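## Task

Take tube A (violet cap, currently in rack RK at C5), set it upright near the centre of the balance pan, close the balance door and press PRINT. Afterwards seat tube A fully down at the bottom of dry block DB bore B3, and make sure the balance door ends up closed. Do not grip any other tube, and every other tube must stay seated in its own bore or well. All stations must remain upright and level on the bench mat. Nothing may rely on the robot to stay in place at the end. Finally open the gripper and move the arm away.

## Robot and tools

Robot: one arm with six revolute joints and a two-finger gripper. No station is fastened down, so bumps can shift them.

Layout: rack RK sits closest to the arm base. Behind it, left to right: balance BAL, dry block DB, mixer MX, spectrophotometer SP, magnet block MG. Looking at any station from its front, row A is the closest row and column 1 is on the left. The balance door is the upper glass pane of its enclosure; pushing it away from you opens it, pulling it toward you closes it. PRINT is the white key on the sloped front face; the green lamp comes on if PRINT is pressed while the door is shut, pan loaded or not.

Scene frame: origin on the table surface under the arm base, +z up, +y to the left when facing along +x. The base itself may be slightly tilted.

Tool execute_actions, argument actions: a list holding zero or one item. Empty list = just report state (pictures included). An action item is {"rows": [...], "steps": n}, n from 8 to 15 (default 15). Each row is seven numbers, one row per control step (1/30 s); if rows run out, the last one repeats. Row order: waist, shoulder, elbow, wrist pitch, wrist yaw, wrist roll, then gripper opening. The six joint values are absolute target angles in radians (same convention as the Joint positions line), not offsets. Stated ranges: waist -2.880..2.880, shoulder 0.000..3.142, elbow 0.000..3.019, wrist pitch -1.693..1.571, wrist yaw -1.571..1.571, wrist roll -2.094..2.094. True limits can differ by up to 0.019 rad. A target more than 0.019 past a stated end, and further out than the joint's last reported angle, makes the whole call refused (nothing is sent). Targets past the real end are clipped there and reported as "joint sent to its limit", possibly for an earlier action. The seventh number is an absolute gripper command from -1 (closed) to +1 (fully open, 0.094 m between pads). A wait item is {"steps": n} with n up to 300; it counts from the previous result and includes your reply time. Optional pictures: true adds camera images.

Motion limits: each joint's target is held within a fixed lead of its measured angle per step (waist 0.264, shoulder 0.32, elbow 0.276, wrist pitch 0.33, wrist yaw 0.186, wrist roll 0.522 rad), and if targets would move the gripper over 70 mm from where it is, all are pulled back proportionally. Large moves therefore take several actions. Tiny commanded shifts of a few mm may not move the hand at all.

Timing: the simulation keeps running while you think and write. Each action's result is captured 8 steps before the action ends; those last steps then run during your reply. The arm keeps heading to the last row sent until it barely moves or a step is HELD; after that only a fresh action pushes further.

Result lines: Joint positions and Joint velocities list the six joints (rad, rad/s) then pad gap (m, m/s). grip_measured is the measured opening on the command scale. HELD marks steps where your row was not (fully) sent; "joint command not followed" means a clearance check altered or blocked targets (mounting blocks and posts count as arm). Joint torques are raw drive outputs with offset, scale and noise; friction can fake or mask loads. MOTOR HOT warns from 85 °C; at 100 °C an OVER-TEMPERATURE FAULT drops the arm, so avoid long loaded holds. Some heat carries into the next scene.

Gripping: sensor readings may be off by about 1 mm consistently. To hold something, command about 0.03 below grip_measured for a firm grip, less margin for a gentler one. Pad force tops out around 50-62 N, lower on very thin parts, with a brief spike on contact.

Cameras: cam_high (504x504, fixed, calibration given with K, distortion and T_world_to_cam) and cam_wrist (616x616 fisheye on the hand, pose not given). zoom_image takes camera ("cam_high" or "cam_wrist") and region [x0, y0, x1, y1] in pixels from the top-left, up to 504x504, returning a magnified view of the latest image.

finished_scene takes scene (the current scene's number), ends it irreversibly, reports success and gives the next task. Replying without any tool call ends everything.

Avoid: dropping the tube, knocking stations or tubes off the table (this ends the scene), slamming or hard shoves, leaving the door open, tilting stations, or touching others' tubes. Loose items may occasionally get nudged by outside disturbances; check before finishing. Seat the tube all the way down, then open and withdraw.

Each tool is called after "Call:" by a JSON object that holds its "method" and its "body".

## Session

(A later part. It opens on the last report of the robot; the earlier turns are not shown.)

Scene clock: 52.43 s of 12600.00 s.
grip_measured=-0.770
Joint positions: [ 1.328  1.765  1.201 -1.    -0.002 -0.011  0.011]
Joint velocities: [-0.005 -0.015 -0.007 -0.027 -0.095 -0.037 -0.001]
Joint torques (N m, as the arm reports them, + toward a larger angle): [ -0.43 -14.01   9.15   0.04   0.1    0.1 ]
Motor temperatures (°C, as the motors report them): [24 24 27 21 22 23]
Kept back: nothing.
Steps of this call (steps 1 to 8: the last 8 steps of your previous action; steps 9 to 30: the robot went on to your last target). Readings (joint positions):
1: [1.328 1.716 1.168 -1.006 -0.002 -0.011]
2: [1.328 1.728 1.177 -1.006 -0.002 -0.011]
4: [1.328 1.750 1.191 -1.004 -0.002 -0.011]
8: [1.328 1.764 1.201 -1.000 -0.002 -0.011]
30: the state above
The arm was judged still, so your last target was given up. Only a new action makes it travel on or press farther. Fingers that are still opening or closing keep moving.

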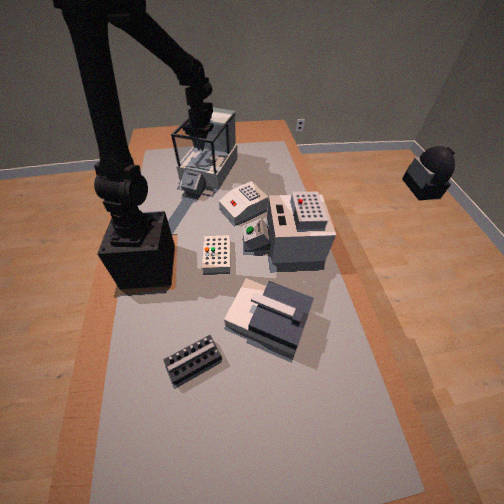

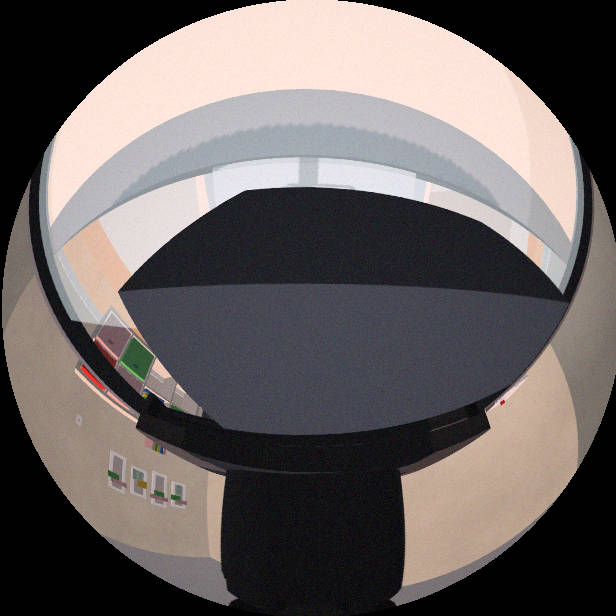

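Call:
{"method": "execute_actions", "body": {"actions": [{"rows":[[1.32,1.75,1.23,-1.0,0,0,-0.785],[1.32,1.735,1.22,-1.0,0,0,-0.785],[1.32,1.72,1.21,-1.005,0,0,-0.785],[1.32,1.705,1.195,-1.01,0,0,-0.785],[1.32,1.69,1.18,-1.01,0,0,-0.785],[1.32,1.675,1.165,-1.015,0,0,-0.785],[1.32,1.66,1.15,-1.015,0,0,-0.785],[1.32,1.655,1.14,-1.015,0,0,-0.785],[1.32,1.655,1.13,-1.01,0,0,-0.785],[1.32,1.66,1.12,-1.0,0,0,-0.785],[1.32,1.67,1.11,-0.99,0,0,-0.785],[1.32,1.68,1.1,-0.975,0,0,-0.785],[1.32,1.688,1.09,-0.96,0,0,-0.785]]}]}}

Call:
{"method": "execute_actions", "body": {"actions": [{"steps":30}], "pictures": true}}

Call:
{"method": "zoom_image", "body": {"camera": "cam_high", "region": [150, 80, 270, 200]}}

Scene clock: 53.73 s of 12600.00 s.
grip_measured=-0.770
Joint positions: [ 1.328  1.726  1.172 -1.    -0.002 -0.011  0.011]
Joint velocities: [ 0.005 -0.484 -0.398 -0.002  0.007  0.007  0.   ]
Joint torques (N m, as the arm reports them, + toward a larger angle): [ -0.42 -16.84   6.65  -0.66   0.1    0.09]
Motor temperatures (°C, as the motors report them): [24 24 27 21 22 23]
Steps of this call (steps 1 to 32: nothing new was sent; steps 33 to 39: the first 7 steps of this action). Readings (joint positions):
33: [1.328 1.765 1.201 -1.000 -0.002 -0.011]
34: [1.328 1.764 1.201 -1.000 -0.002 -0.011]
36: [1.328 1.759 1.199 -1.000 -0.002 -0.011]
39: the state above

Scene clock: 54.73 s of 12600.00 s.
grip_measured=-0.770
Joint positions: [ 1.328  1.677  1.103 -0.956 -0.002 -0.008  0.011]
Joint velocities: [ 0.005 -0.015 -0.022 -0.037  0.081  0.081  0.001]
Joint torques (N m, as the arm reports them, + toward a larger angle): [ -0.42 -11.93   5.4   -0.17   0.1    0.07]
Motor temperatures (°C, as the motors report them): [24 24 27 21 22 23]
Kept back: nothing.
Steps of this call (steps 1 to 8: the last 8 steps of your previous action; steps 9 to 30: the robot went on to your last target). Readings (joint positions):
1: [1.328 1.709 1.158 -1.001 -0.002 -0.011]
2: [1.328 1.693 1.144 -1.003 -0.002 -0.011]
4: [1.328 1.670 1.123 -1.003 -0.002 -0.011]
8: [1.328 1.668 1.107 -0.968 -0.002 -0.009]
30: the state above
The arm was judged still, so your last target was given up. Only a new action makes it travel on or press farther. Fingers that are still opening or closing keep moving.

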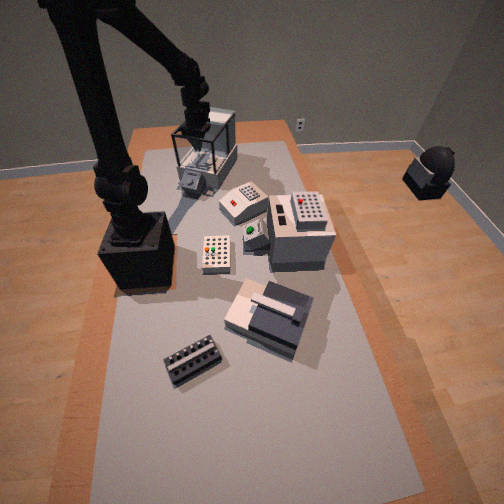

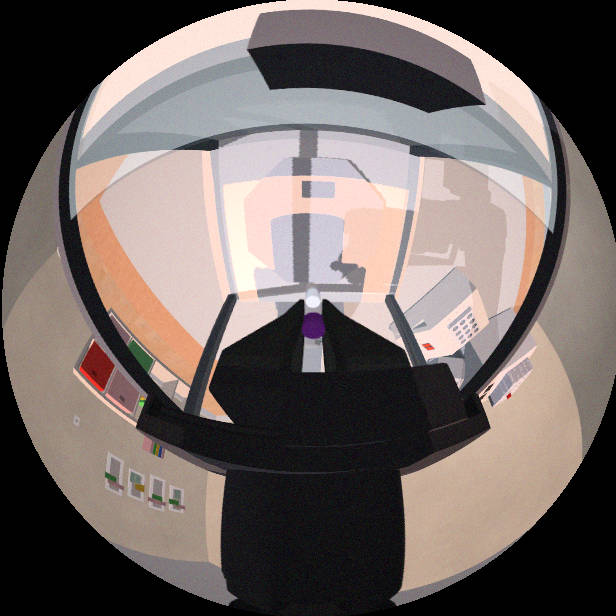

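Region (150, 80, 270, 200) of cam_high's 504x504 image, scaled by 4.200, with more detail than that image has.

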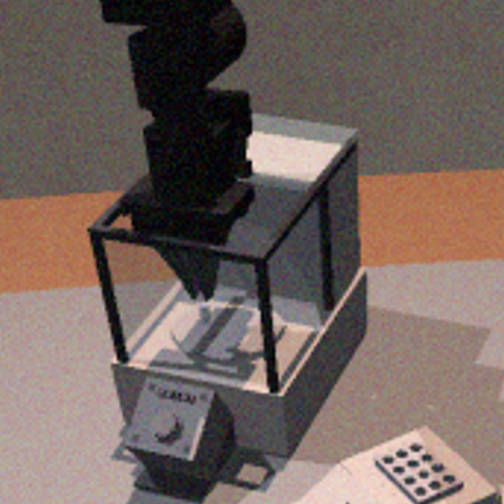

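Call:
{"method": "execute_actions", "body": {"actions": [{"rows":[[1.32,1.67,1.15,-1.0,0,0,-0.785],[1.32,1.66,1.18,-1.04,0,0,-0.785],[1.32,1.65,1.21,-1.08,0,0,-0.785],[1.32,1.64,1.24,-1.12,0,0,-0.785],[1.32,1.63,1.27,-1.16,0,0,-0.785],[1.32,1.62,1.3,-1.2,0,0,-0.785],[1.32,1.62,1.33,-1.24,0,0,-0.785],[1.32,1.62,1.36,-1.27,0,0,-0.785],[1.32,1.62,1.39,-1.3,0,0,-0.785],[1.32,1.61,1.42,-1.34,0,0,-0.785],[1.32,1.6,1.45,-1.38,0,0,-0.785]]}]}}

Call:
{"method": "execute_actions", "body": {"actions": [{"rows":[[1.32,1.56,1.41,-1.39,0,0,-0.785],[1.32,1.52,1.37,-1.39,0,0,-0.785],[1.32,1.48,1.33,-1.39,0,0,-0.785],[1.32,1.44,1.29,-1.39,0,0,-0.785],[1.32,1.40,1.25,-1.39,0,0,-0.785],[1.3,1.36,1.2,-1.39,0,0,-0.785],[1.26,1.32,1.15,-1.38,0,0,-0.785],[1.22,1.28,1.1,-1.37,0,0,-0.785],[1.18,1.24,1.05,-1.36,0,0,-0.785],[1.14,1.21,1.0,-1.34,0,0,-0.785],[1.1,1.19,0.95,-1.31,0,0,-0.785],[1.06,1.18,0.9,-1.27,0,0,-0.785],[1.02,1.18,0.85,-1.22,0,0,-0.785],[1.0,1.19,0.8,-1.16,0,0,-0.785],[1.0,1.2,0.75,-1.1,0,0,-0.785]]}]}}

Call:
{"method": "execute_actions", "body": {"actions": [{"rows":[[1.0,1.22,0.7,-1.03,0,0,-0.785],[1.0,1.24,0.66,-0.97,0,0,-0.785],[1.0,1.26,0.62,-0.91,0,0,-0.785],[1.0,1.28,0.6,-0.87,0,0,-0.785],[1.0,1.3,0.58,-0.83,0,0,-0.785],[1.0,1.32,0.56,-0.79,0,0,-0.785],[1.0,1.34,0.54,-0.75,0,0,-0.785],[1.0,1.365,0.52,-0.705,0,0,-0.785],[1.0,1.39,0.505,-0.66,0,0,-0.785],[1.0,1.42,0.49,-0.62,0,0,-0.785],[1.0,1.445,0.47,-0.57,0,0,-0.785]]}]}}

Call:
{"method": "execute_actions", "body": {"actions": [{"steps":30}], "pictures": true}}

Call:
{"method": "zoom_image", "body": {"camera": "cam_high", "region": [150, 150, 270, 270]}}

Scene clock: 56.47 s of 12600.00 s.
grip_measured=-0.770
Joint positions: [ 1.328  1.67   1.213 -1.15  -0.002 -0.008  0.011]
Joint velocities: [-0.005 -0.112  0.75  -1.082  0.081 -0.022  0.001]
Joint torques (N m, as the arm reports them, + toward a larger angle): [ -0.26 -16.43  11.09  -0.22   0.09   0.05]
Motor temperatures (°C, as the motors report them): [24 24 27 21 22 23]
Steps of this call (steps 1 to 45: nothing new was sent; steps 46 to 52: the first 7 steps of this action). Readings (joint positions):
46: [1.328 1.677 1.106 -0.960 -0.002 -0.008]
47: [1.328 1.677 1.112 -0.972 -0.002 -0.008]
49: [1.328 1.677 1.142 -1.033 -0.002 -0.008]
52: the state above

Scene clock: 56.97 s of 12600.00 s.
grip_measured=-0.770
Joint positions: [ 1.324  1.418  1.23  -1.368 -0.002 -0.008  0.011]
Joint velocities: [-0.161 -1.314 -1.365  0.002  0.007  0.007 -0.001]
Joint torques (N m, as the arm reports them, + toward a larger angle): [ -3.71 -12.43   7.8   -0.48   0.13   0.05]
Motor temperatures (°C, as the motors report them): [24 24 27 21 22 23]
Steps of this call (steps 1 to 8: the last 8 steps of your previous action; steps 9 to 15: the first 7 steps of this action). Readings (joint positions):
9: [1.328 1.606 1.413 -1.358 -0.002 -0.008]
10: [1.328 1.588 1.405 -1.360 -0.002 -0.008]
12: [1.328 1.536 1.357 -1.363 -0.002 -0.008]
15: the state above

Scene clock: 57.47 s of 12600.00 s.
grip_measured=-0.770
Joint positions: [ 0.984  1.315  0.557 -0.846  0.002 -0.008  0.011]
Joint velocities: [ 0.015  0.816 -0.701  1.209 -0.007  0.066 -0.001]
Joint torques (N m, as the arm reports them, + toward a larger angle): [ 1.51 -7.97  7.45  0.19 -0.04  0.06]
Motor temperatures (°C, as the motors report them): [24 24 27 21 22 23]
Steps of this call (steps 1 to 8: the last 8 steps of your previous action; steps 9 to 15: the first 7 steps of this action). Readings (joint positions):
9: [0.994 1.152 0.792 -1.161 0.004 -0.008]
10: [0.981 1.167 0.743 -1.099 0.004 -0.008]
12: [0.981 1.220 0.653 -0.980 0.003 -0.008]
15: the state above

Scene clock: 58.47 s of 12600.00 s.
grip_measured=-0.770
Joint positions: [ 0.984  1.457  0.462 -0.581  0.002 -0.008  0.011]
Joint velocities: [-0.005  0.005 -0.007 -0.007 -0.007  0.081  0.001]
Joint torques (N m, as the arm reports them, + toward a larger angle): [ 1.29 -7.38  4.54  0.26 -0.04  0.06]
Motor temperatures (°C, as the motors report them): [24 24 27 21 22 23]
Kept back: nothing.
Steps of this call (steps 1 to 8: the last 8 steps of your previous action; steps 9 to 30: the robot went on to your last target). Readings (joint positions):
1: [0.984 1.342 0.534 -0.805 0.002 -0.008]
2: [0.984 1.364 0.515 -0.763 0.002 -0.008]
4: [0.984 1.407 0.485 -0.675 0.002 -0.008]
8: [0.984 1.456 0.462 -0.594 0.002 -0.008]
30: the state above
The arm was judged still, so your last target was given up. Only a new action makes it travel on or press farther. Fingers that are still opening or closing keep moving.

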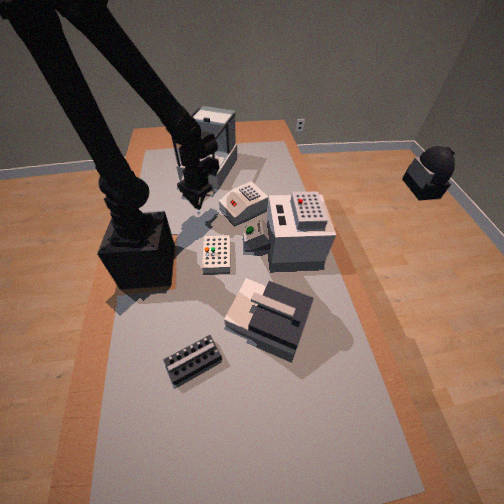

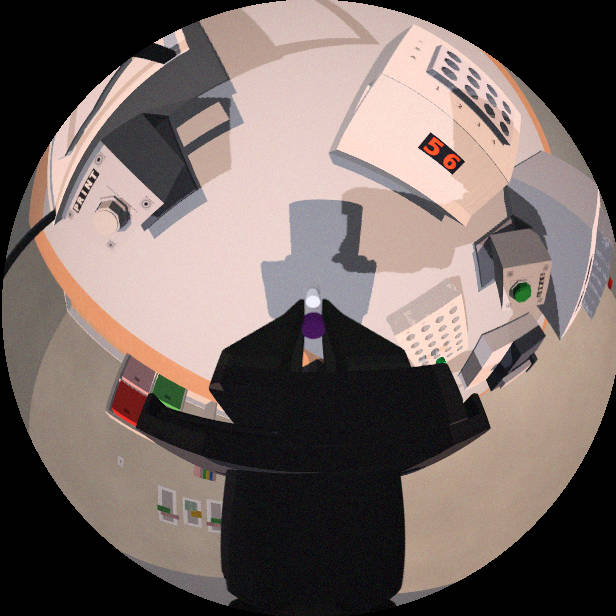

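Region (150, 150, 270, 270) of cam_high's 504x504 image, scaled by 4.200, with more detail than that image has.

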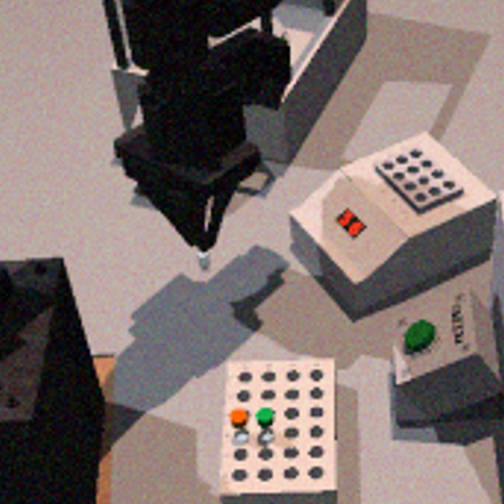

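Call:
{"method": "execute_actions", "body": {"actions": [{"rows":[[1.0,1.47,0.46,-0.55,0,0,-0.785],[1.0,1.49,0.45,-0.52,0,0,-0.785],[1.0,1.51,0.44,-0.49,0,0,-0.785],[1.0,1.53,0.43,-0.46,0,0,-0.785],[1.0,1.55,0.42,-0.43,0,0,-0.785],[1.0,1.57,0.413,-0.405,0,0,-0.785],[1.0,1.585,0.408,-0.385,0,0,-0.785]]}]}}

Call:
{"method": "execute_actions", "body": {"actions": [{"steps":30}], "pictures": true}}

Call:
{"method": "zoom_image", "body": {"camera": "cam_high", "region": [170, 170, 250, 250]}}

Scene clock: 59.23 s of 12600.00 s.
grip_measured=-0.770
Joint positions: [ 0.984  1.538  0.427 -0.438  0.002 -0.008  0.011]
Joint velocities: [ 0.005  0.659 -0.237  0.681 -0.051  0.022 -0.   ]
Joint torques (N m, as the arm reports them, + toward a larger angle): [ 1.35 -6.39  2.76  0.   -0.03  0.06]
Motor temperatures (°C, as the motors report them): [24 24 27 21 22 23]
Steps of this call (steps 1 to 16: nothing new was sent; steps 17 to 23: the first 7 steps of this action). Readings (joint positions):
17: [0.984 1.457 0.461 -0.577 0.002 -0.008]
18: [0.984 1.460 0.459 -0.565 0.002 -0.008]
20: [0.984 1.479 0.450 -0.520 0.002 -0.008]
23: the state above

Scene clock: 60.23 s of 12600.00 s.
grip_measured=-0.771
Joint positions: [ 0.984  1.574  0.413 -0.403  0.002 -0.008  0.011]
Joint velocities: [ 0.005 -0.015 -0.007 -0.012 -0.022 -0.037 -0.   ]
Joint torques (N m, as the arm reports them, + toward a larger angle): [ 1.34 -5.85  2.46  0.55 -0.03  0.06]
Motor temperatures (°C, as the motors report them): [24 24 27 21 22 23]
Kept back: nothing.
Steps of this call (steps 1 to 8: the last 8 steps of your previous action; steps 9 to 30: the robot went on to your last target). Readings (joint positions):
1: [0.984 1.560 0.420 -0.419 0.002 -0.008]
2: [0.984 1.577 0.414 -0.411 0.002 -0.008]
4: [0.984 1.574 0.413 -0.409 0.002 -0.008]
8: [0.984 1.574 0.413 -0.403 0.002 -0.008]
30: the state above
The arm was judged still, so your last target was given up. Only a new action makes it travel on or press farther. Fingers that are still opening or closing keep moving.

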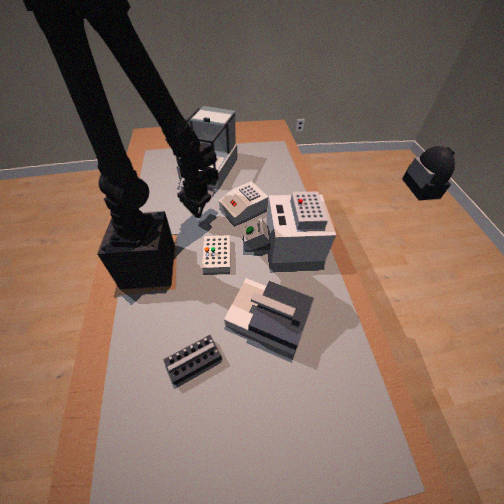

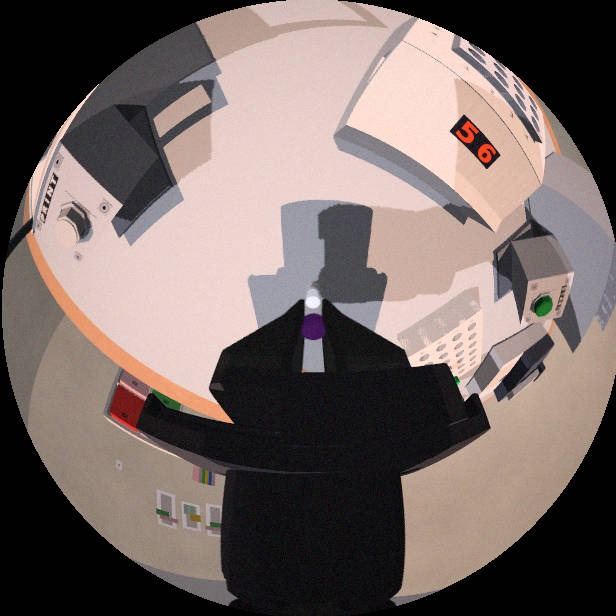

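Region (170, 170, 250, 250) of cam_high's 504x504 image, scaled by 6.300, with more detail than that image has.

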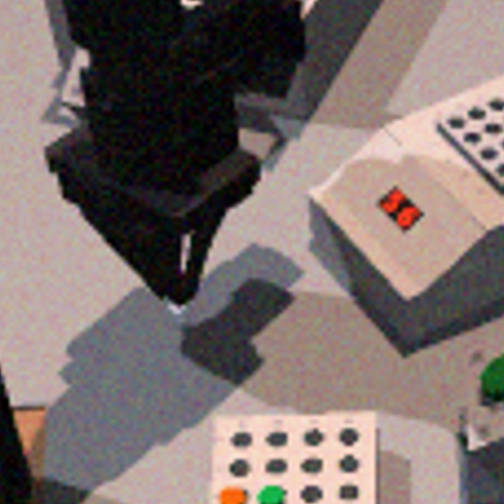

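Call:
{"method": "execute_actions", "body": {"actions": [{"rows":[[1.0,1.574,0.42,-0.4,0,0,-0.76],[1.0,1.574,0.42,-0.4,0,0,-0.72],[1.0,1.574,0.42,-0.4,0,0,-0.66],[1.0,1.574,0.42,-0.4,0,0,-0.6],[1.0,1.574,0.42,-0.4,0,0,-0.55],[1.0,1.574,0.42,-0.4,0,0,-0.55],[1.0,1.56,0.43,-0.42,0,0,-0.55],[1.0,1.545,0.44,-0.44,0,0,-0.55],[1.0,1.53,0.447,-0.465,0,0,-0.55],[1.0,1.515,0.453,-0.485,0,0,-0.55],[1.0,1.503,0.457,-0.5,0,0,-0.55]]}]}}

Call:
{"method": "execute_actions", "body": {"actions": [{"steps":30}], "pictures": true}}

Call:
{"method": "zoom_image", "body": {"camera": "cam_high", "region": [170, 170, 250, 250]}}

Scene clock: 61.20 s of 12600.00 s.
grip_measured=-0.554
Joint positions: [ 0.984  1.574  0.413 -0.404  0.002 -0.008  0.021]
Joint velocities: [-0.005 -0.005  0.002 -0.056  0.007 -0.037  0.003]
Joint torques (N m, as the arm reports them, + toward a larger angle): [ 1.25 -8.24  4.12 -0.45 -0.03  0.06]
Motor temperatures (°C, as the motors report them): [24 24 26 21 22 23]
Steps of this call (steps 1 to 22: nothing new was sent; steps 23 to 29: the first 7 steps of this action). Readings (joint positions):
23: [0.984 1.574 0.413 -0.403 0.002 -0.008]
24: [0.984 1.574 0.413 -0.403 0.002 -0.008]
26: [0.984 1.574 0.413 -0.403 0.002 -0.008]
29: the state above

Scene clock: 62.20 s of 12600.00 s.
grip_measured=-0.553
Joint positions: [ 0.984  1.509  0.435 -0.491  0.002 -0.008  0.021]
Joint velocities: [-0.015 -0.015  0.012  0.002 -0.037 -0.007  0.002]
Joint torques (N m, as the arm reports them, + toward a larger angle): [ 1.32 -7.04  5.02 -0.41 -0.03  0.05]
Motor temperatures (°C, as the motors report them): [24 24 26 21 22 23]
Kept back: nothing.
Steps of this call (steps 1 to 8: the last 8 steps of your previous action; steps 9 to 30: the robot went on to your last target). Readings (joint positions):
1: [0.984 1.573 0.413 -0.411 0.002 -0.008]
2: [0.984 1.569 0.415 -0.424 0.002 -0.008]
4: [0.984 1.551 0.420 -0.459 0.002 -0.008]
8: [0.984 1.512 0.430 -0.488 0.002 -0.008]
30: the state above
The arm was judged still, so your last target was given up. Only a new action makes it travel on or press farther. Fingers that are still opening or closing keep moving.

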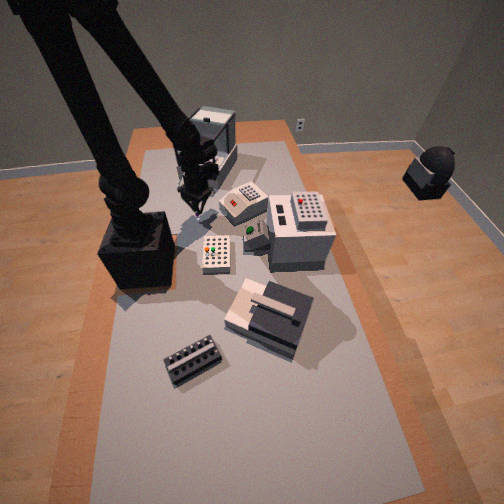

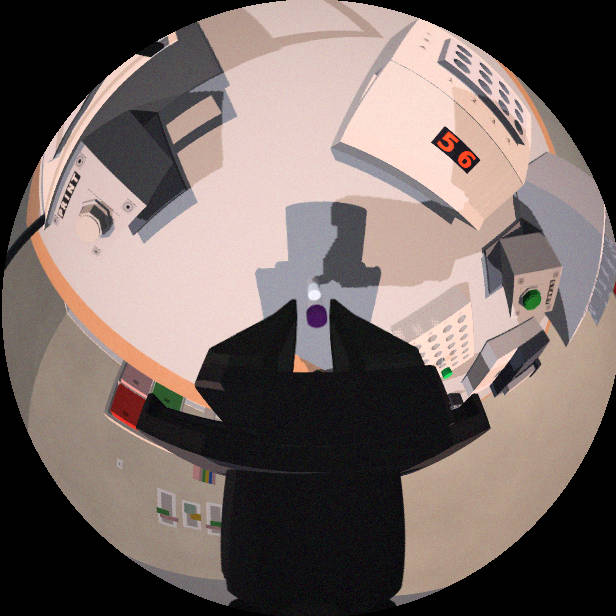

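Region (170, 170, 250, 250) of cam_high's 504x504 image, scaled by 6.300, with more detail than that image has.

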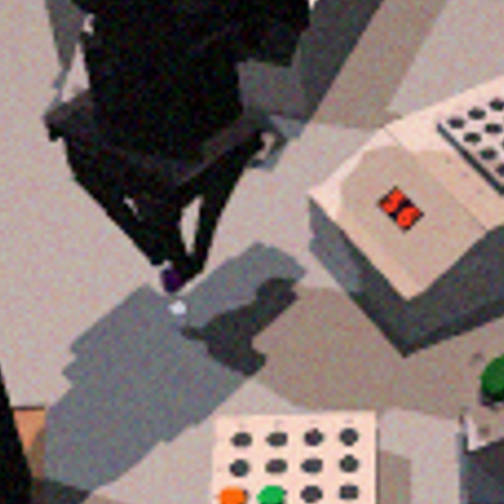

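Call:
{"method": "execute_actions", "body": {"actions": [{"rows":[[0.985,1.5,0.425,-0.47,0,0,-0.5],[0.98,1.493,0.41,-0.44,0,0,-0.5],[0.975,1.486,0.395,-0.41,0,0,-0.5],[0.97,1.479,0.38,-0.38,0,0,-0.5],[0.97,1.472,0.365,-0.35,0,0,-0.5],[0.97,1.465,0.35,-0.325,0,0,-0.5],[0.97,1.458,0.335,-0.3,0,0,-0.5],[0.97,1.45,0.32,-0.27,0,0,-0.5],[0.97,1.443,0.305,-0.24,0,0,-0.5],[0.97,1.435,0.29,-0.205,0,0,-0.5]]}]}}

Call:
{"method": "execute_actions", "body": {"actions": [{"steps":30}], "pictures": true}}

Call:
{"method": "zoom_image", "body": {"camera": "cam_high", "region": [170, 170, 250, 250]}}

Scene clock: 63.30 s of 12600.00 s.
grip_measured=-0.502
Joint positions: [ 0.984  1.487  0.363 -0.36   0.002 -0.008  0.023]
Joint velocities: [-0.015 -0.22  -0.462  0.74  -0.037  0.022  0.001]
Joint torques (N m, as the arm reports them, + toward a larger angle): [-0.75 -6.96  3.17  0.32 -0.03  0.06]
Motor temperatures (°C, as the motors report them): [24 24 26 21 22 23]
Steps of this call (steps 1 to 26: nothing new was sent; steps 27 to 33: the first 7 steps of this action). Readings (joint positions):
27: [0.984 1.509 0.434 -0.489 0.002 -0.008]
28: [0.984 1.509 0.430 -0.478 0.002 -0.008]
30: [0.984 1.505 0.410 -0.437 0.002 -0.008]
33: the state above

Scene clock: 64.30 s of 12600.00 s.
grip_measured=-0.502
Joint positions: [ 0.984  1.446  0.284 -0.219  0.002 -0.008  0.023]
Joint velocities: [ 0.005  0.024 -0.002  0.027 -0.007  0.095  0.001]
Joint torques (N m, as the arm reports them, + toward a larger angle): [-0.66 -6.15  3.57  0.7  -0.04  0.06]
Motor temperatures (°C, as the motors report them): [24 24 26 21 22 23]
Kept back: nothing.
Steps of this call (steps 1 to 8: the last 8 steps of your previous action; steps 9 to 30: the robot went on to your last target). Readings (joint positions):
1: [0.984 1.480 0.347 -0.334 0.002 -0.008]
2: [0.984 1.472 0.330 -0.308 0.002 -0.008]
4: [0.984 1.456 0.299 -0.256 0.002 -0.008]
8: [0.984 1.446 0.284 -0.226 0.002 -0.008]
30: the state above
The arm was judged still, so your last target was given up. Only a new action makes it travel on or press farther. Fingers that are still opening or closing keep moving.

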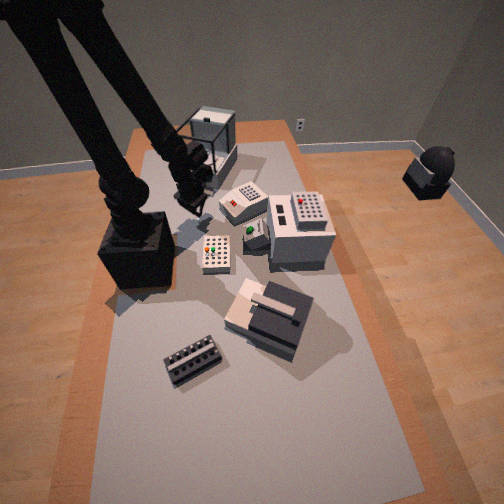

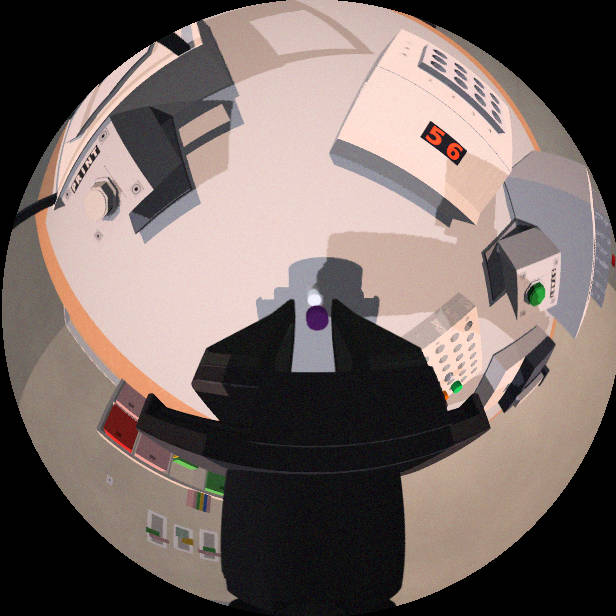

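Region (170, 170, 250, 250) of cam_high's 504x504 image, scaled by 6.300, with more detail than that image has.

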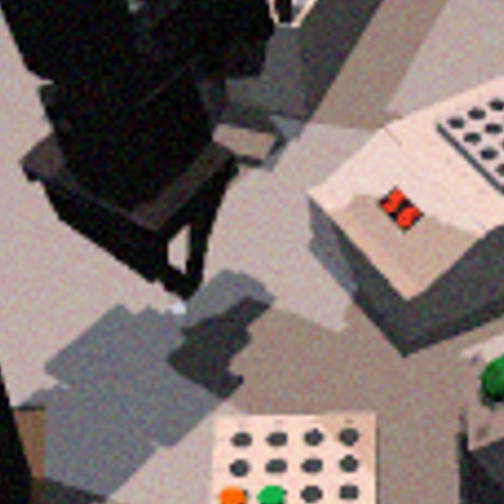

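Call:
{"method": "execute_actions", "body": {"actions": [{"rows":[[0.96,1.425,0.29,-0.24,0,0,-0.5],[0.96,1.41,0.29,-0.26,0,0,-0.5],[0.96,1.392,0.29,-0.275,0,0,-0.5],[0.96,1.392,0.29,-0.275,0,0,-0.5],[0.96,1.392,0.29,-0.275,0,0,-0.5],[0.96,1.392,0.29,-0.275,0,0,-0.5],[0.96,1.392,0.29,-0.275,0,0,-0.5],[0.96,1.392,0.29,-0.275,0,0,-0.55],[0.96,1.392,0.29,-0.275,0,0,-0.6],[0.96,1.392,0.29,-0.275,0,0,-0.64],[0.96,1.392,0.29,-0.275,0,0,-0.68],[0.96,1.392,0.29,-0.275,0,0,-0.71],[0.96,1.392,0.29,-0.275,0,0,-0.74],[0.96,1.392,0.29,-0.275,0,0,-0.76]]}]}}

Call:
{"method": "execute_actions", "body": {"actions": [{"steps":30}], "pictures": true}}

Call:
{"method": "zoom_image", "body": {"camera": "cam_high", "region": [170, 170, 250, 250]}}

Scene clock: 65.13 s of 12600.00 s.
grip_measured=-0.502
Joint positions: [ 0.976  1.403  0.284 -0.264  0.002 -0.008  0.023]
Joint velocities: [ 0.005 -0.142 -0.017 -0.056 -0.081 -0.022 -0.   ]
Joint torques (N m, as the arm reports them, + toward a larger angle): [-0.78 -5.38  3.87 -0.07 -0.02  0.06]
Motor temperatures (°C, as the motors report them): [24 24 26 21 22 23]
Steps of this call (steps 1 to 18: nothing new was sent; steps 19 to 25: the first 7 steps of this action). Readings (joint positions):
19: [0.984 1.445 0.284 -0.221 0.002 -0.008]
20: [0.982 1.442 0.284 -0.228 0.002 -0.008]
22: [0.978 1.426 0.284 -0.252 0.002 -0.008]
25: the state above

Scene clock: 66.13 s of 12600.00 s.
grip_measured=-0.752
Joint positions: [ 0.976  1.399  0.284 -0.266  0.002 -0.008  0.012]
Joint velocities: [ 0.005  0.005  0.002 -0.002  0.007 -0.007 -0.001]
Joint torques (N m, as the arm reports them, + toward a larger angle): [-0.84 -5.58  3.93 -0.06 -0.02  0.06]
Motor temperatures (°C, as the motors report them): [24 24 26 21 22 23]
Kept back: nothing.
Steps of this call (steps 1 to 8: the last 8 steps of your previous action; steps 9 to 15: the robot went on to your last target; steps 16 to 30: nothing new was sent). Readings (joint positions):
1: [0.976 1.400 0.284 -0.264 0.002 -0.008]
2: [0.976 1.399 0.284 -0.264 0.002 -0.008]
4: [0.976 1.399 0.284 -0.266 0.002 -0.008]
8: [0.976 1.399 0.284 -0.266 0.002 -0.008]
30: the state above
The arm was judged still, so your last target was given up. Only a new action makes it travel on or press farther. Fingers that are still opening or closing keep moving.

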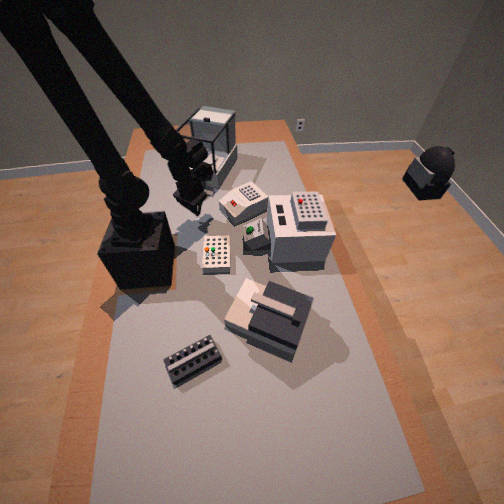

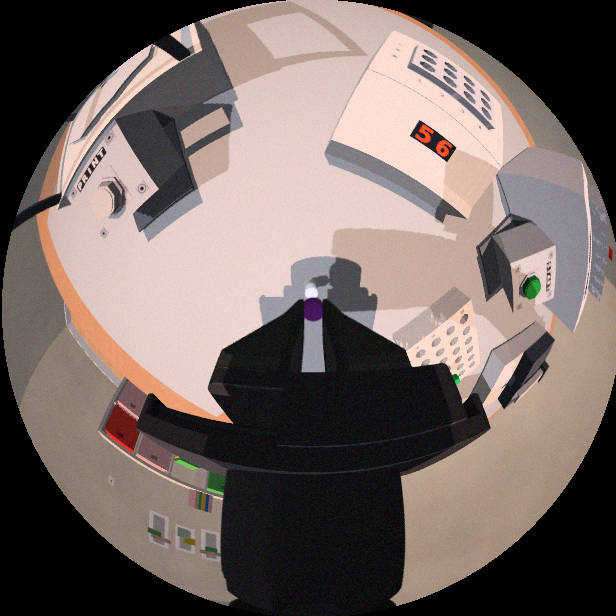

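Region (170, 170, 250, 250) of cam_high's 504x504 image, scaled by 6.300, with more detail than that image has.

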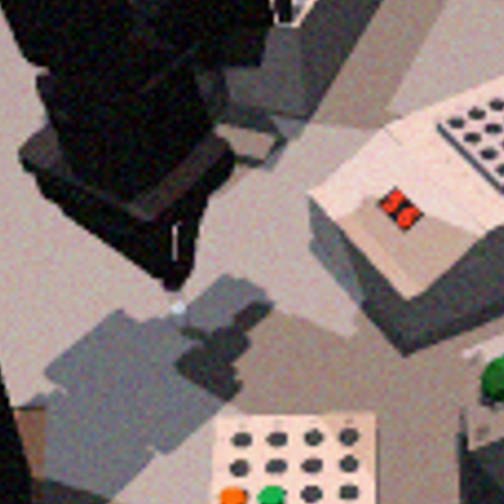

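Call:
{"method": "execute_actions", "body": {"actions": [{"rows":[[0.97,1.39,0.3,-0.27,0,0,-0.785],[0.97,1.37,0.32,-0.31,0,0,-0.785],[0.97,1.34,0.35,-0.37,0,0,-0.785],[0.97,1.31,0.39,-0.44,0,0,-0.785],[0.97,1.28,0.43,-0.51,0,0,-0.785],[0.97,1.25,0.48,-0.59,0,0,-0.785],[0.97,1.22,0.53,-0.67,0,0,-0.785],[0.97,1.2,0.58,-0.74,0,0,-0.785],[0.97,1.18,0.64,-0.82,0,0,-0.785],[0.97,1.17,0.7,-0.89,0,0,-0.785],[0.97,1.16,0.76,-0.96,0,0,-0.785],[0.97,1.16,0.82,-1.02,0,0,-0.785],[0.97,1.16,0.88,-1.08,0,0,-0.785],[0.97,1.17,0.94,-1.13,0,0,-0.785],[0.97,1.18,1.0,-1.18,0,0,-0.785]]}]}}

Call:
{"method": "execute_actions", "body": {"actions": [{"rows":[[1.0,1.2,1.05,-1.21,0,0,-0.785],[1.04,1.22,1.1,-1.24,0,0,-0.785],[1.08,1.24,1.15,-1.27,0,0,-0.785],[1.12,1.26,1.19,-1.29,0,0,-0.785],[1.16,1.28,1.23,-1.3,0,0,-0.785],[1.2,1.3,1.26,-1.31,0,0,-0.785],[1.24,1.33,1.29,-1.31,0,0,-0.785],[1.28,1.36,1.32,-1.31,0,0,-0.785],[1.3,1.39,1.35,-1.31,0,0,-0.785],[1.315,1.42,1.38,-1.31,0,0,-0.785],[1.315,1.45,1.41,-1.31,0,0,-0.785],[1.315,1.48,1.44,-1.31,0,0,-0.785],[1.315,1.51,1.46,-1.3,0,0,-0.785],[1.315,1.53,1.475,-1.29,0,0,-0.785],[1.315,1.545,1.485,-1.28,0,0,-0.785]]}]}}

Call:
{"method": "execute_actions", "body": {"actions": [{"steps":20}]}}

Call:
{"method": "execute_actions", "body": {"actions": [{"rows":[[1.315,1.55,1.44,-1.26,0,0,-0.785],[1.315,1.55,1.41,-1.23,0,0,-0.785],[1.315,1.555,1.38,-1.195,0,0,-0.785],[1.315,1.555,1.35,-1.165,0,0,-0.785],[1.315,1.56,1.32,-1.13,0,0,-0.785],[1.315,1.565,1.29,-1.095,0,0,-0.785],[1.315,1.57,1.26,-1.06,0,0,-0.785],[1.315,1.575,1.23,-1.025,0,0,-0.785],[1.315,1.58,1.2,-0.99,0,0,-0.785],[1.315,1.59,1.17,-0.95,0,0,-0.785],[1.315,1.6,1.145,-0.915,0,0,-0.785],[1.315,1.61,1.12,-0.88,0,0,-0.785],[1.315,1.618,1.1,-0.84,0,0,-0.785]]}]}}

Call:
{"method": "execute_actions", "body": {"actions": [{"steps":30}], "pictures": true}}

Call:
{"method": "zoom_image", "body": {"camera": "cam_high", "region": [150, 80, 270, 200]}}

Scene clock: 67.77 s of 12600.00 s.
grip_measured=-0.772
Joint positions: [ 0.976  1.312  0.375 -0.513  0.002 -0.008  0.011]
Joint velocities: [ 0.005 -0.747  0.911 -1.634 -0.051  0.022  0.001]
Joint torques (N m, as the arm reports them, + toward a larger angle): [ 0.01 -6.41  8.79  0.61 -0.01  0.04]
Motor temperatures (°C, as the motors report them): [24 24 26 21 22 23]
Steps of this call (steps 1 to 42: nothing new was sent; steps 43 to 49: the first 7 steps of this action). Readings (joint positions):
43: [0.976 1.399 0.284 -0.266 0.002 -0.008]
44: [0.976 1.398 0.285 -0.273 0.002 -0.008]
46: [0.976 1.380 0.303 -0.340 0.002 -0.008]
49: the state above

Scene clock: 68.27 s of 12600.00 s.
grip_measured=-0.772
Joint positions: [ 1.072  1.241  1.056 -1.224  0.003 -0.008  0.011]
Joint velocities: [ 0.904  0.425  1.306 -0.525 -0.022  0.007  0.001]
Joint torques (N m, as the arm reports them, + toward a larger angle): [ 2.52 -6.5  10.73  0.08 -0.01  0.  ]
Motor temperatures (°C, as the motors report them): [24 24 26 21 22 23]
Steps of this call (steps 1 to 8: the last 8 steps of your previous action; steps 9 to 15: the first 7 steps of this action). Readings (joint positions):
9: [0.976 1.195 0.763 -1.009 0.002 -0.008]
10: [0.978 1.197 0.813 -1.061 0.002 -0.008]
12: [0.998 1.207 0.913 -1.147 0.003 -0.008]
15: the state above

Scene clock: 68.93 s of 12600.00 s.
grip_measured=-0.772
Joint positions: [ 1.328  1.568  1.46  -1.274 -0.002 -0.008  0.011]
Joint velocities: [-0.005 -0.054  0.022 -0.032  0.022 -0.037  0.001]
Joint torques (N m, as the arm reports them, + toward a larger angle): [ -0.68 -15.12  10.05  -0.05   0.1    0.06]
Motor temperatures (°C, as the motors report them): [24 24 26 21 22 23]
Kept back: nothing.
Steps of this call (steps 1 to 8: the last 8 steps of your previous action; steps 9 to 20: the robot went on to your last target). Readings (joint positions):
1: [1.105 1.258 1.101 -1.239 0.003 -0.008]
2: [1.140 1.277 1.145 -1.251 0.003 -0.008]
4: [1.211 1.329 1.235 -1.272 0.003 -0.008]
8: [1.314 1.480 1.426 -1.286 -0.001 -0.008]
20: the state above

Scene clock: 69.17 s of 12600.00 s.
grip_measured=-0.772
Joint positions: [ 1.328  1.553  1.316 -1.133 -0.002 -0.008  0.011]
Joint velocities: [ 0.005  0.054 -0.95   0.96   0.095 -0.007  0.   ]
Joint torques (N m, as the arm reports them, + toward a larger angle): [ -0.55 -11.79   8.02   0.24   0.1    0.05]
Motor temperatures (°C, as the motors report them): [24 24 26 21 22 23]
Steps of this call (steps 1 to 7: the first 7 steps of this action). Readings (joint positions):
1: [1.328 1.567 1.457 -1.272 -0.002 -0.008]
2: [1.328 1.564 1.448 -1.264 -0.002 -0.008]
4: [1.328 1.555 1.406 -1.222 -0.002 -0.008]
7: the state above

Scene clock: 70.17 s of 12600.00 s.
grip_measured=-0.772
Joint positions: [ 1.328  1.638  1.077 -0.853 -0.002 -0.008  0.011]
Joint velocities: [-0.005 -0.005  0.017  0.017  0.007  0.081 -0.001]
Joint torques (N m, as the arm reports them, + toward a larger angle): [ -0.64 -14.23   8.42   0.58   0.1    0.06]
Motor temperatures (°C, as the motors report them): [24 24 26 21 22 23]
Kept back: nothing.
Steps of this call (steps 1 to 8: the last 8 steps of your previous action; steps 9 to 30: the robot went on to your last target). Readings (joint positions):
1: [1.328 1.555 1.282 -1.101 -0.002 -0.008]
2: [1.328 1.559 1.249 -1.067 -0.002 -0.008]
4: [1.328 1.572 1.185 -0.998 -0.002 -0.008]
8: [1.328 1.619 1.094 -0.881 -0.002 -0.008]
30: the state above
The arm was judged still, so your last target was given up. Only a new action makes it travel on or press farther. Fingers that are still opening or closing keep moving.

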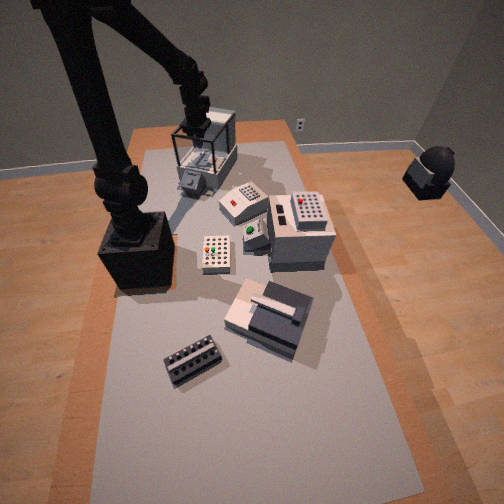

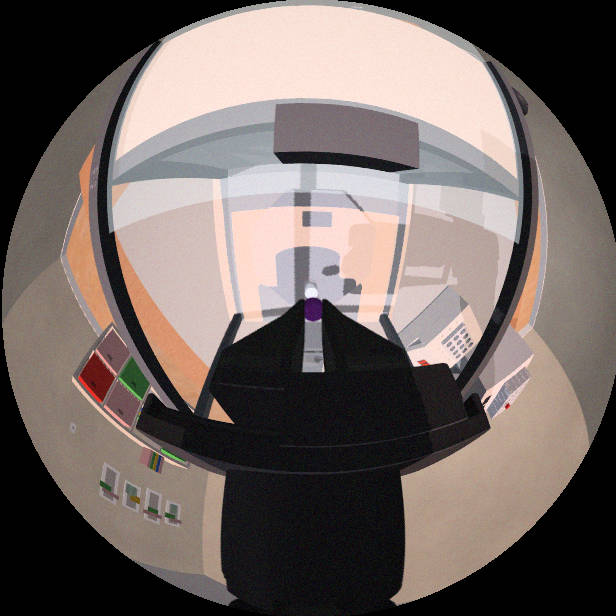

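Region (150, 80, 270, 200) of cam_high's 504x504 image, scaled by 4.200, with more detail than that image has.

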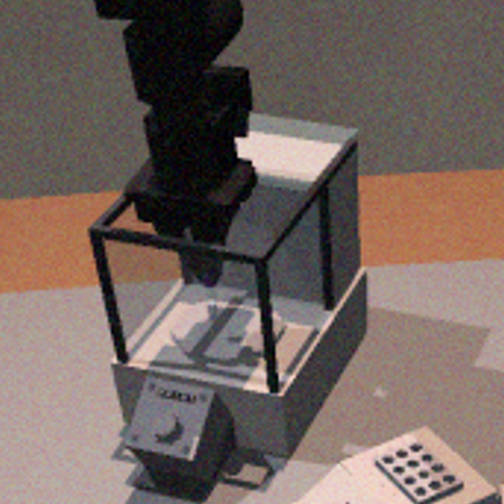

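Call:
{"method": "execute_actions", "body": {"actions": [{"rows":[[1.305,1.64,1.09,-0.83,0,0,-0.785],[1.295,1.65,1.09,-0.815,0,0,-0.785],[1.292,1.66,1.09,-0.8,0,0,-0.785],[1.292,1.67,1.09,-0.785,0,0,-0.785],[1.292,1.68,1.09,-0.765,0,0,-0.785]]}]}}

Call:
{"method": "execute_actions", "body": {"actions": [{"steps":30}], "pictures": true}}

Call:
{"method": "zoom_image", "body": {"camera": "cam_high", "region": [170, 110, 250, 190]}}

Scene clock: 70.83 s of 12600.00 s.
grip_measured=-0.772
Joint positions: [ 1.309  1.662  1.077 -0.787 -0.002 -0.008  0.011]
Joint velocities: [-0.103  0.19  -0.017  0.198  0.007 -0.022 -0.   ]
Joint torques (N m, as the arm reports them, + toward a larger angle): [ -0.41 -12.57   7.59   0.4    0.1    0.06]
Motor temperatures (°C, as the motors report them): [24 24 26 21 22 23]
Steps of this call (steps 1 to 13: nothing new was sent; steps 14 to 20: the first 7 steps of this action). Readings (joint positions):
14: [1.327 1.638 1.077 -0.851 -0.002 -0.008]
15: [1.326 1.638 1.077 -0.846 -0.002 -0.008]
17: [1.320 1.643 1.077 -0.825 -0.002 -0.008]
20: the state above

Scene clock: 71.83 s of 12600.00 s.
grip_measured=-0.772
Joint positions: [ 1.303  1.684  1.077 -0.778 -0.002 -0.008  0.011]
Joint velocities: [-0.005 -0.024 -0.017 -0.012 -0.11  -0.037  0.001]
Joint torques (N m, as the arm reports them, + toward a larger angle): [ -0.59 -13.51   7.39   0.65   0.1    0.06]
Motor temperatures (°C, as the motors report them): [24 24 26 21 22 23]
Kept back: nothing.
Steps of this call (steps 1 to 8: the last 8 steps of your previous action; steps 9 to 30: the robot went on to your last target). Readings (joint positions):
1: [1.306 1.668 1.077 -0.782 -0.002 -0.008]
2: [1.304 1.674 1.077 -0.780 -0.002 -0.008]
4: [1.303 1.682 1.077 -0.779 -0.002 -0.008]
8: [1.303 1.684 1.077 -0.779 -0.002 -0.008]
30: the state above
The arm was judged still, so your last target was given up. Only a new action makes it travel on or press farther. Fingers that are still opening or closing keep moving.

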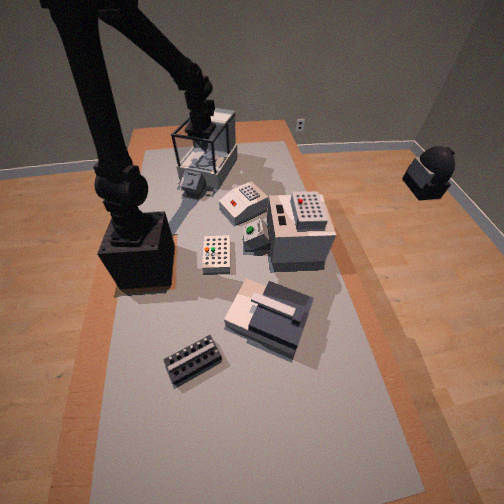

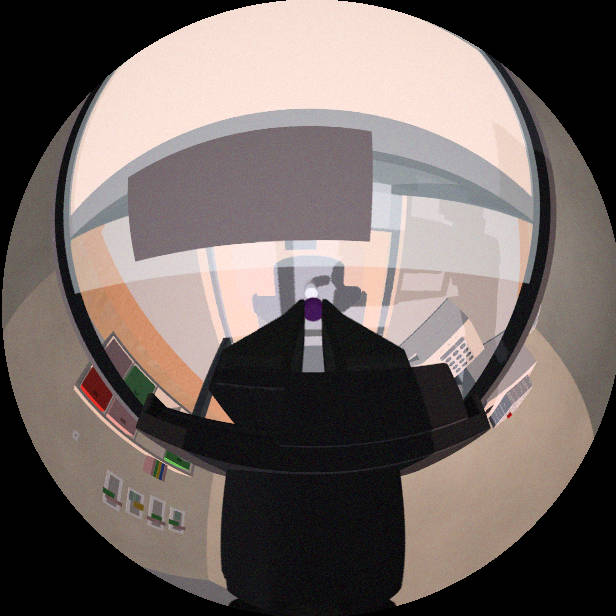

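Region (170, 110, 250, 190) of cam_high's 504x504 image, scaled by 6.300, with more detail than that image has.

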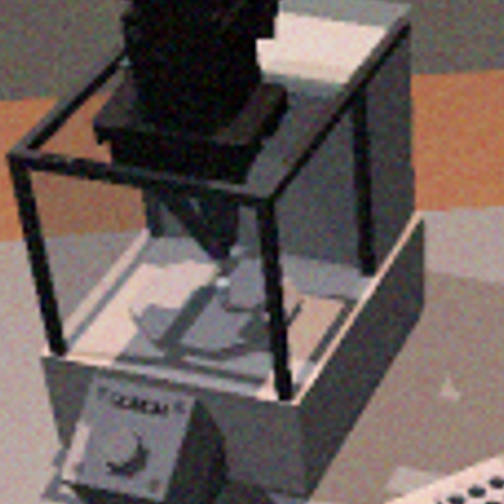

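Call:
{"method": "execute_actions", "body": {"actions": [{"rows":[[1.325,1.684,1.08,-0.765,0,0,-0.785],[1.325,1.688,1.072,-0.755,0,0,-0.785],[1.325,1.692,1.064,-0.74,0,0,-0.785],[1.325,1.696,1.058,-0.73,0,0,-0.785],[1.325,1.698,1.054,-0.72,0,0,-0.785]]}]}}

Call:
{"method": "execute_actions", "body": {"actions": [{"steps":30}], "pictures": true}}

Call:
{"method": "zoom_image", "body": {"camera": "cam_high", "region": [170, 110, 250, 190]}}

Scene clock: 72.40 s of 12600.00 s.
grip_measured=-0.772
Joint positions: [ 1.308  1.683  1.064 -0.741 -0.    -0.008  0.011]
Joint velocities: [-0.005 -0.005 -0.012  0.12   0.007 -0.037 -0.   ]
Joint torques (N m, as the arm reports them, + toward a larger angle): [  1.3  -12.05   5.71   0.73   0.04   0.06]
Motor temperatures (°C, as the motors report them): [24 24 27 21 22 23]
Steps of this call (steps 1 to 10: nothing new was sent; steps 11 to 17: the first 7 steps of this action). Readings (joint positions):
11: [1.304 1.684 1.077 -0.778 -0.002 -0.008]
12: [1.304 1.684 1.076 -0.776 -0.002 -0.008]
14: [1.306 1.684 1.068 -0.760 -0.002 -0.008]
17: the state above

Scene clock: 73.40 s of 12600.00 s.
grip_measured=-0.772
Joint positions: [ 1.308  1.683  1.063 -0.735 -0.    -0.008  0.011]
Joint velocities: [ 0.005  0.005  0.007  0.017  0.022  0.037 -0.001]
Joint torques (N m, as the arm reports them, + toward a larger angle): [  1.46 -11.83   5.81   0.76   0.04   0.06]
Motor temperatures (°C, as the motors report them): [24 24 26 21 22 23]
Kept back: nothing.
Steps of this call (steps 1 to 8: the last 8 steps of your previous action; steps 9 to 15: the robot went on to your last target; steps 16 to 30: nothing new was sent). Readings (joint positions):
1: [1.308 1.683 1.063 -0.738 -0.000 -0.008]
2: [1.308 1.683 1.063 -0.736 -0.000 -0.008]
4: [1.308 1.683 1.063 -0.736 -0.000 -0.008]
8: [1.308 1.683 1.063 -0.735 -0.000 -0.008]
30: the state above
The arm was judged still, so your last target was given up. Only a new action makes it travel on or press farther. Fingers that are still opening or closing keep moving.

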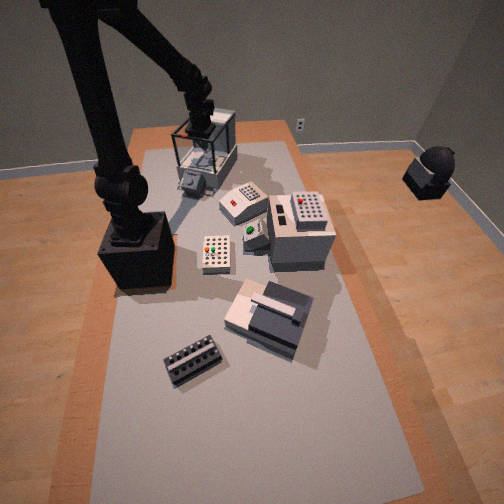

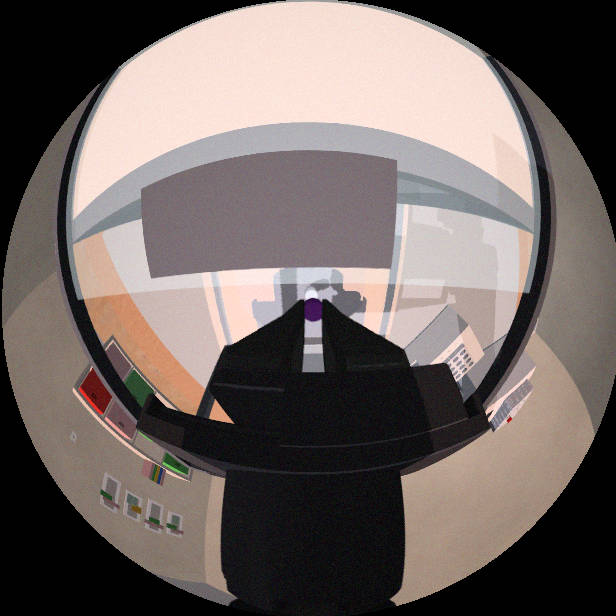

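Region (170, 110, 250, 190) of cam_high's 504x504 image, scaled by 6.300, with more detail than that image has.

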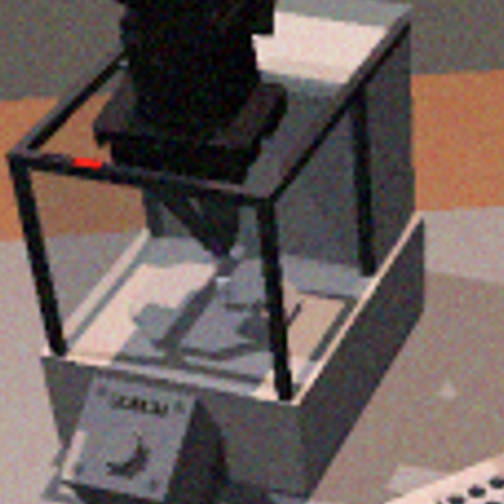

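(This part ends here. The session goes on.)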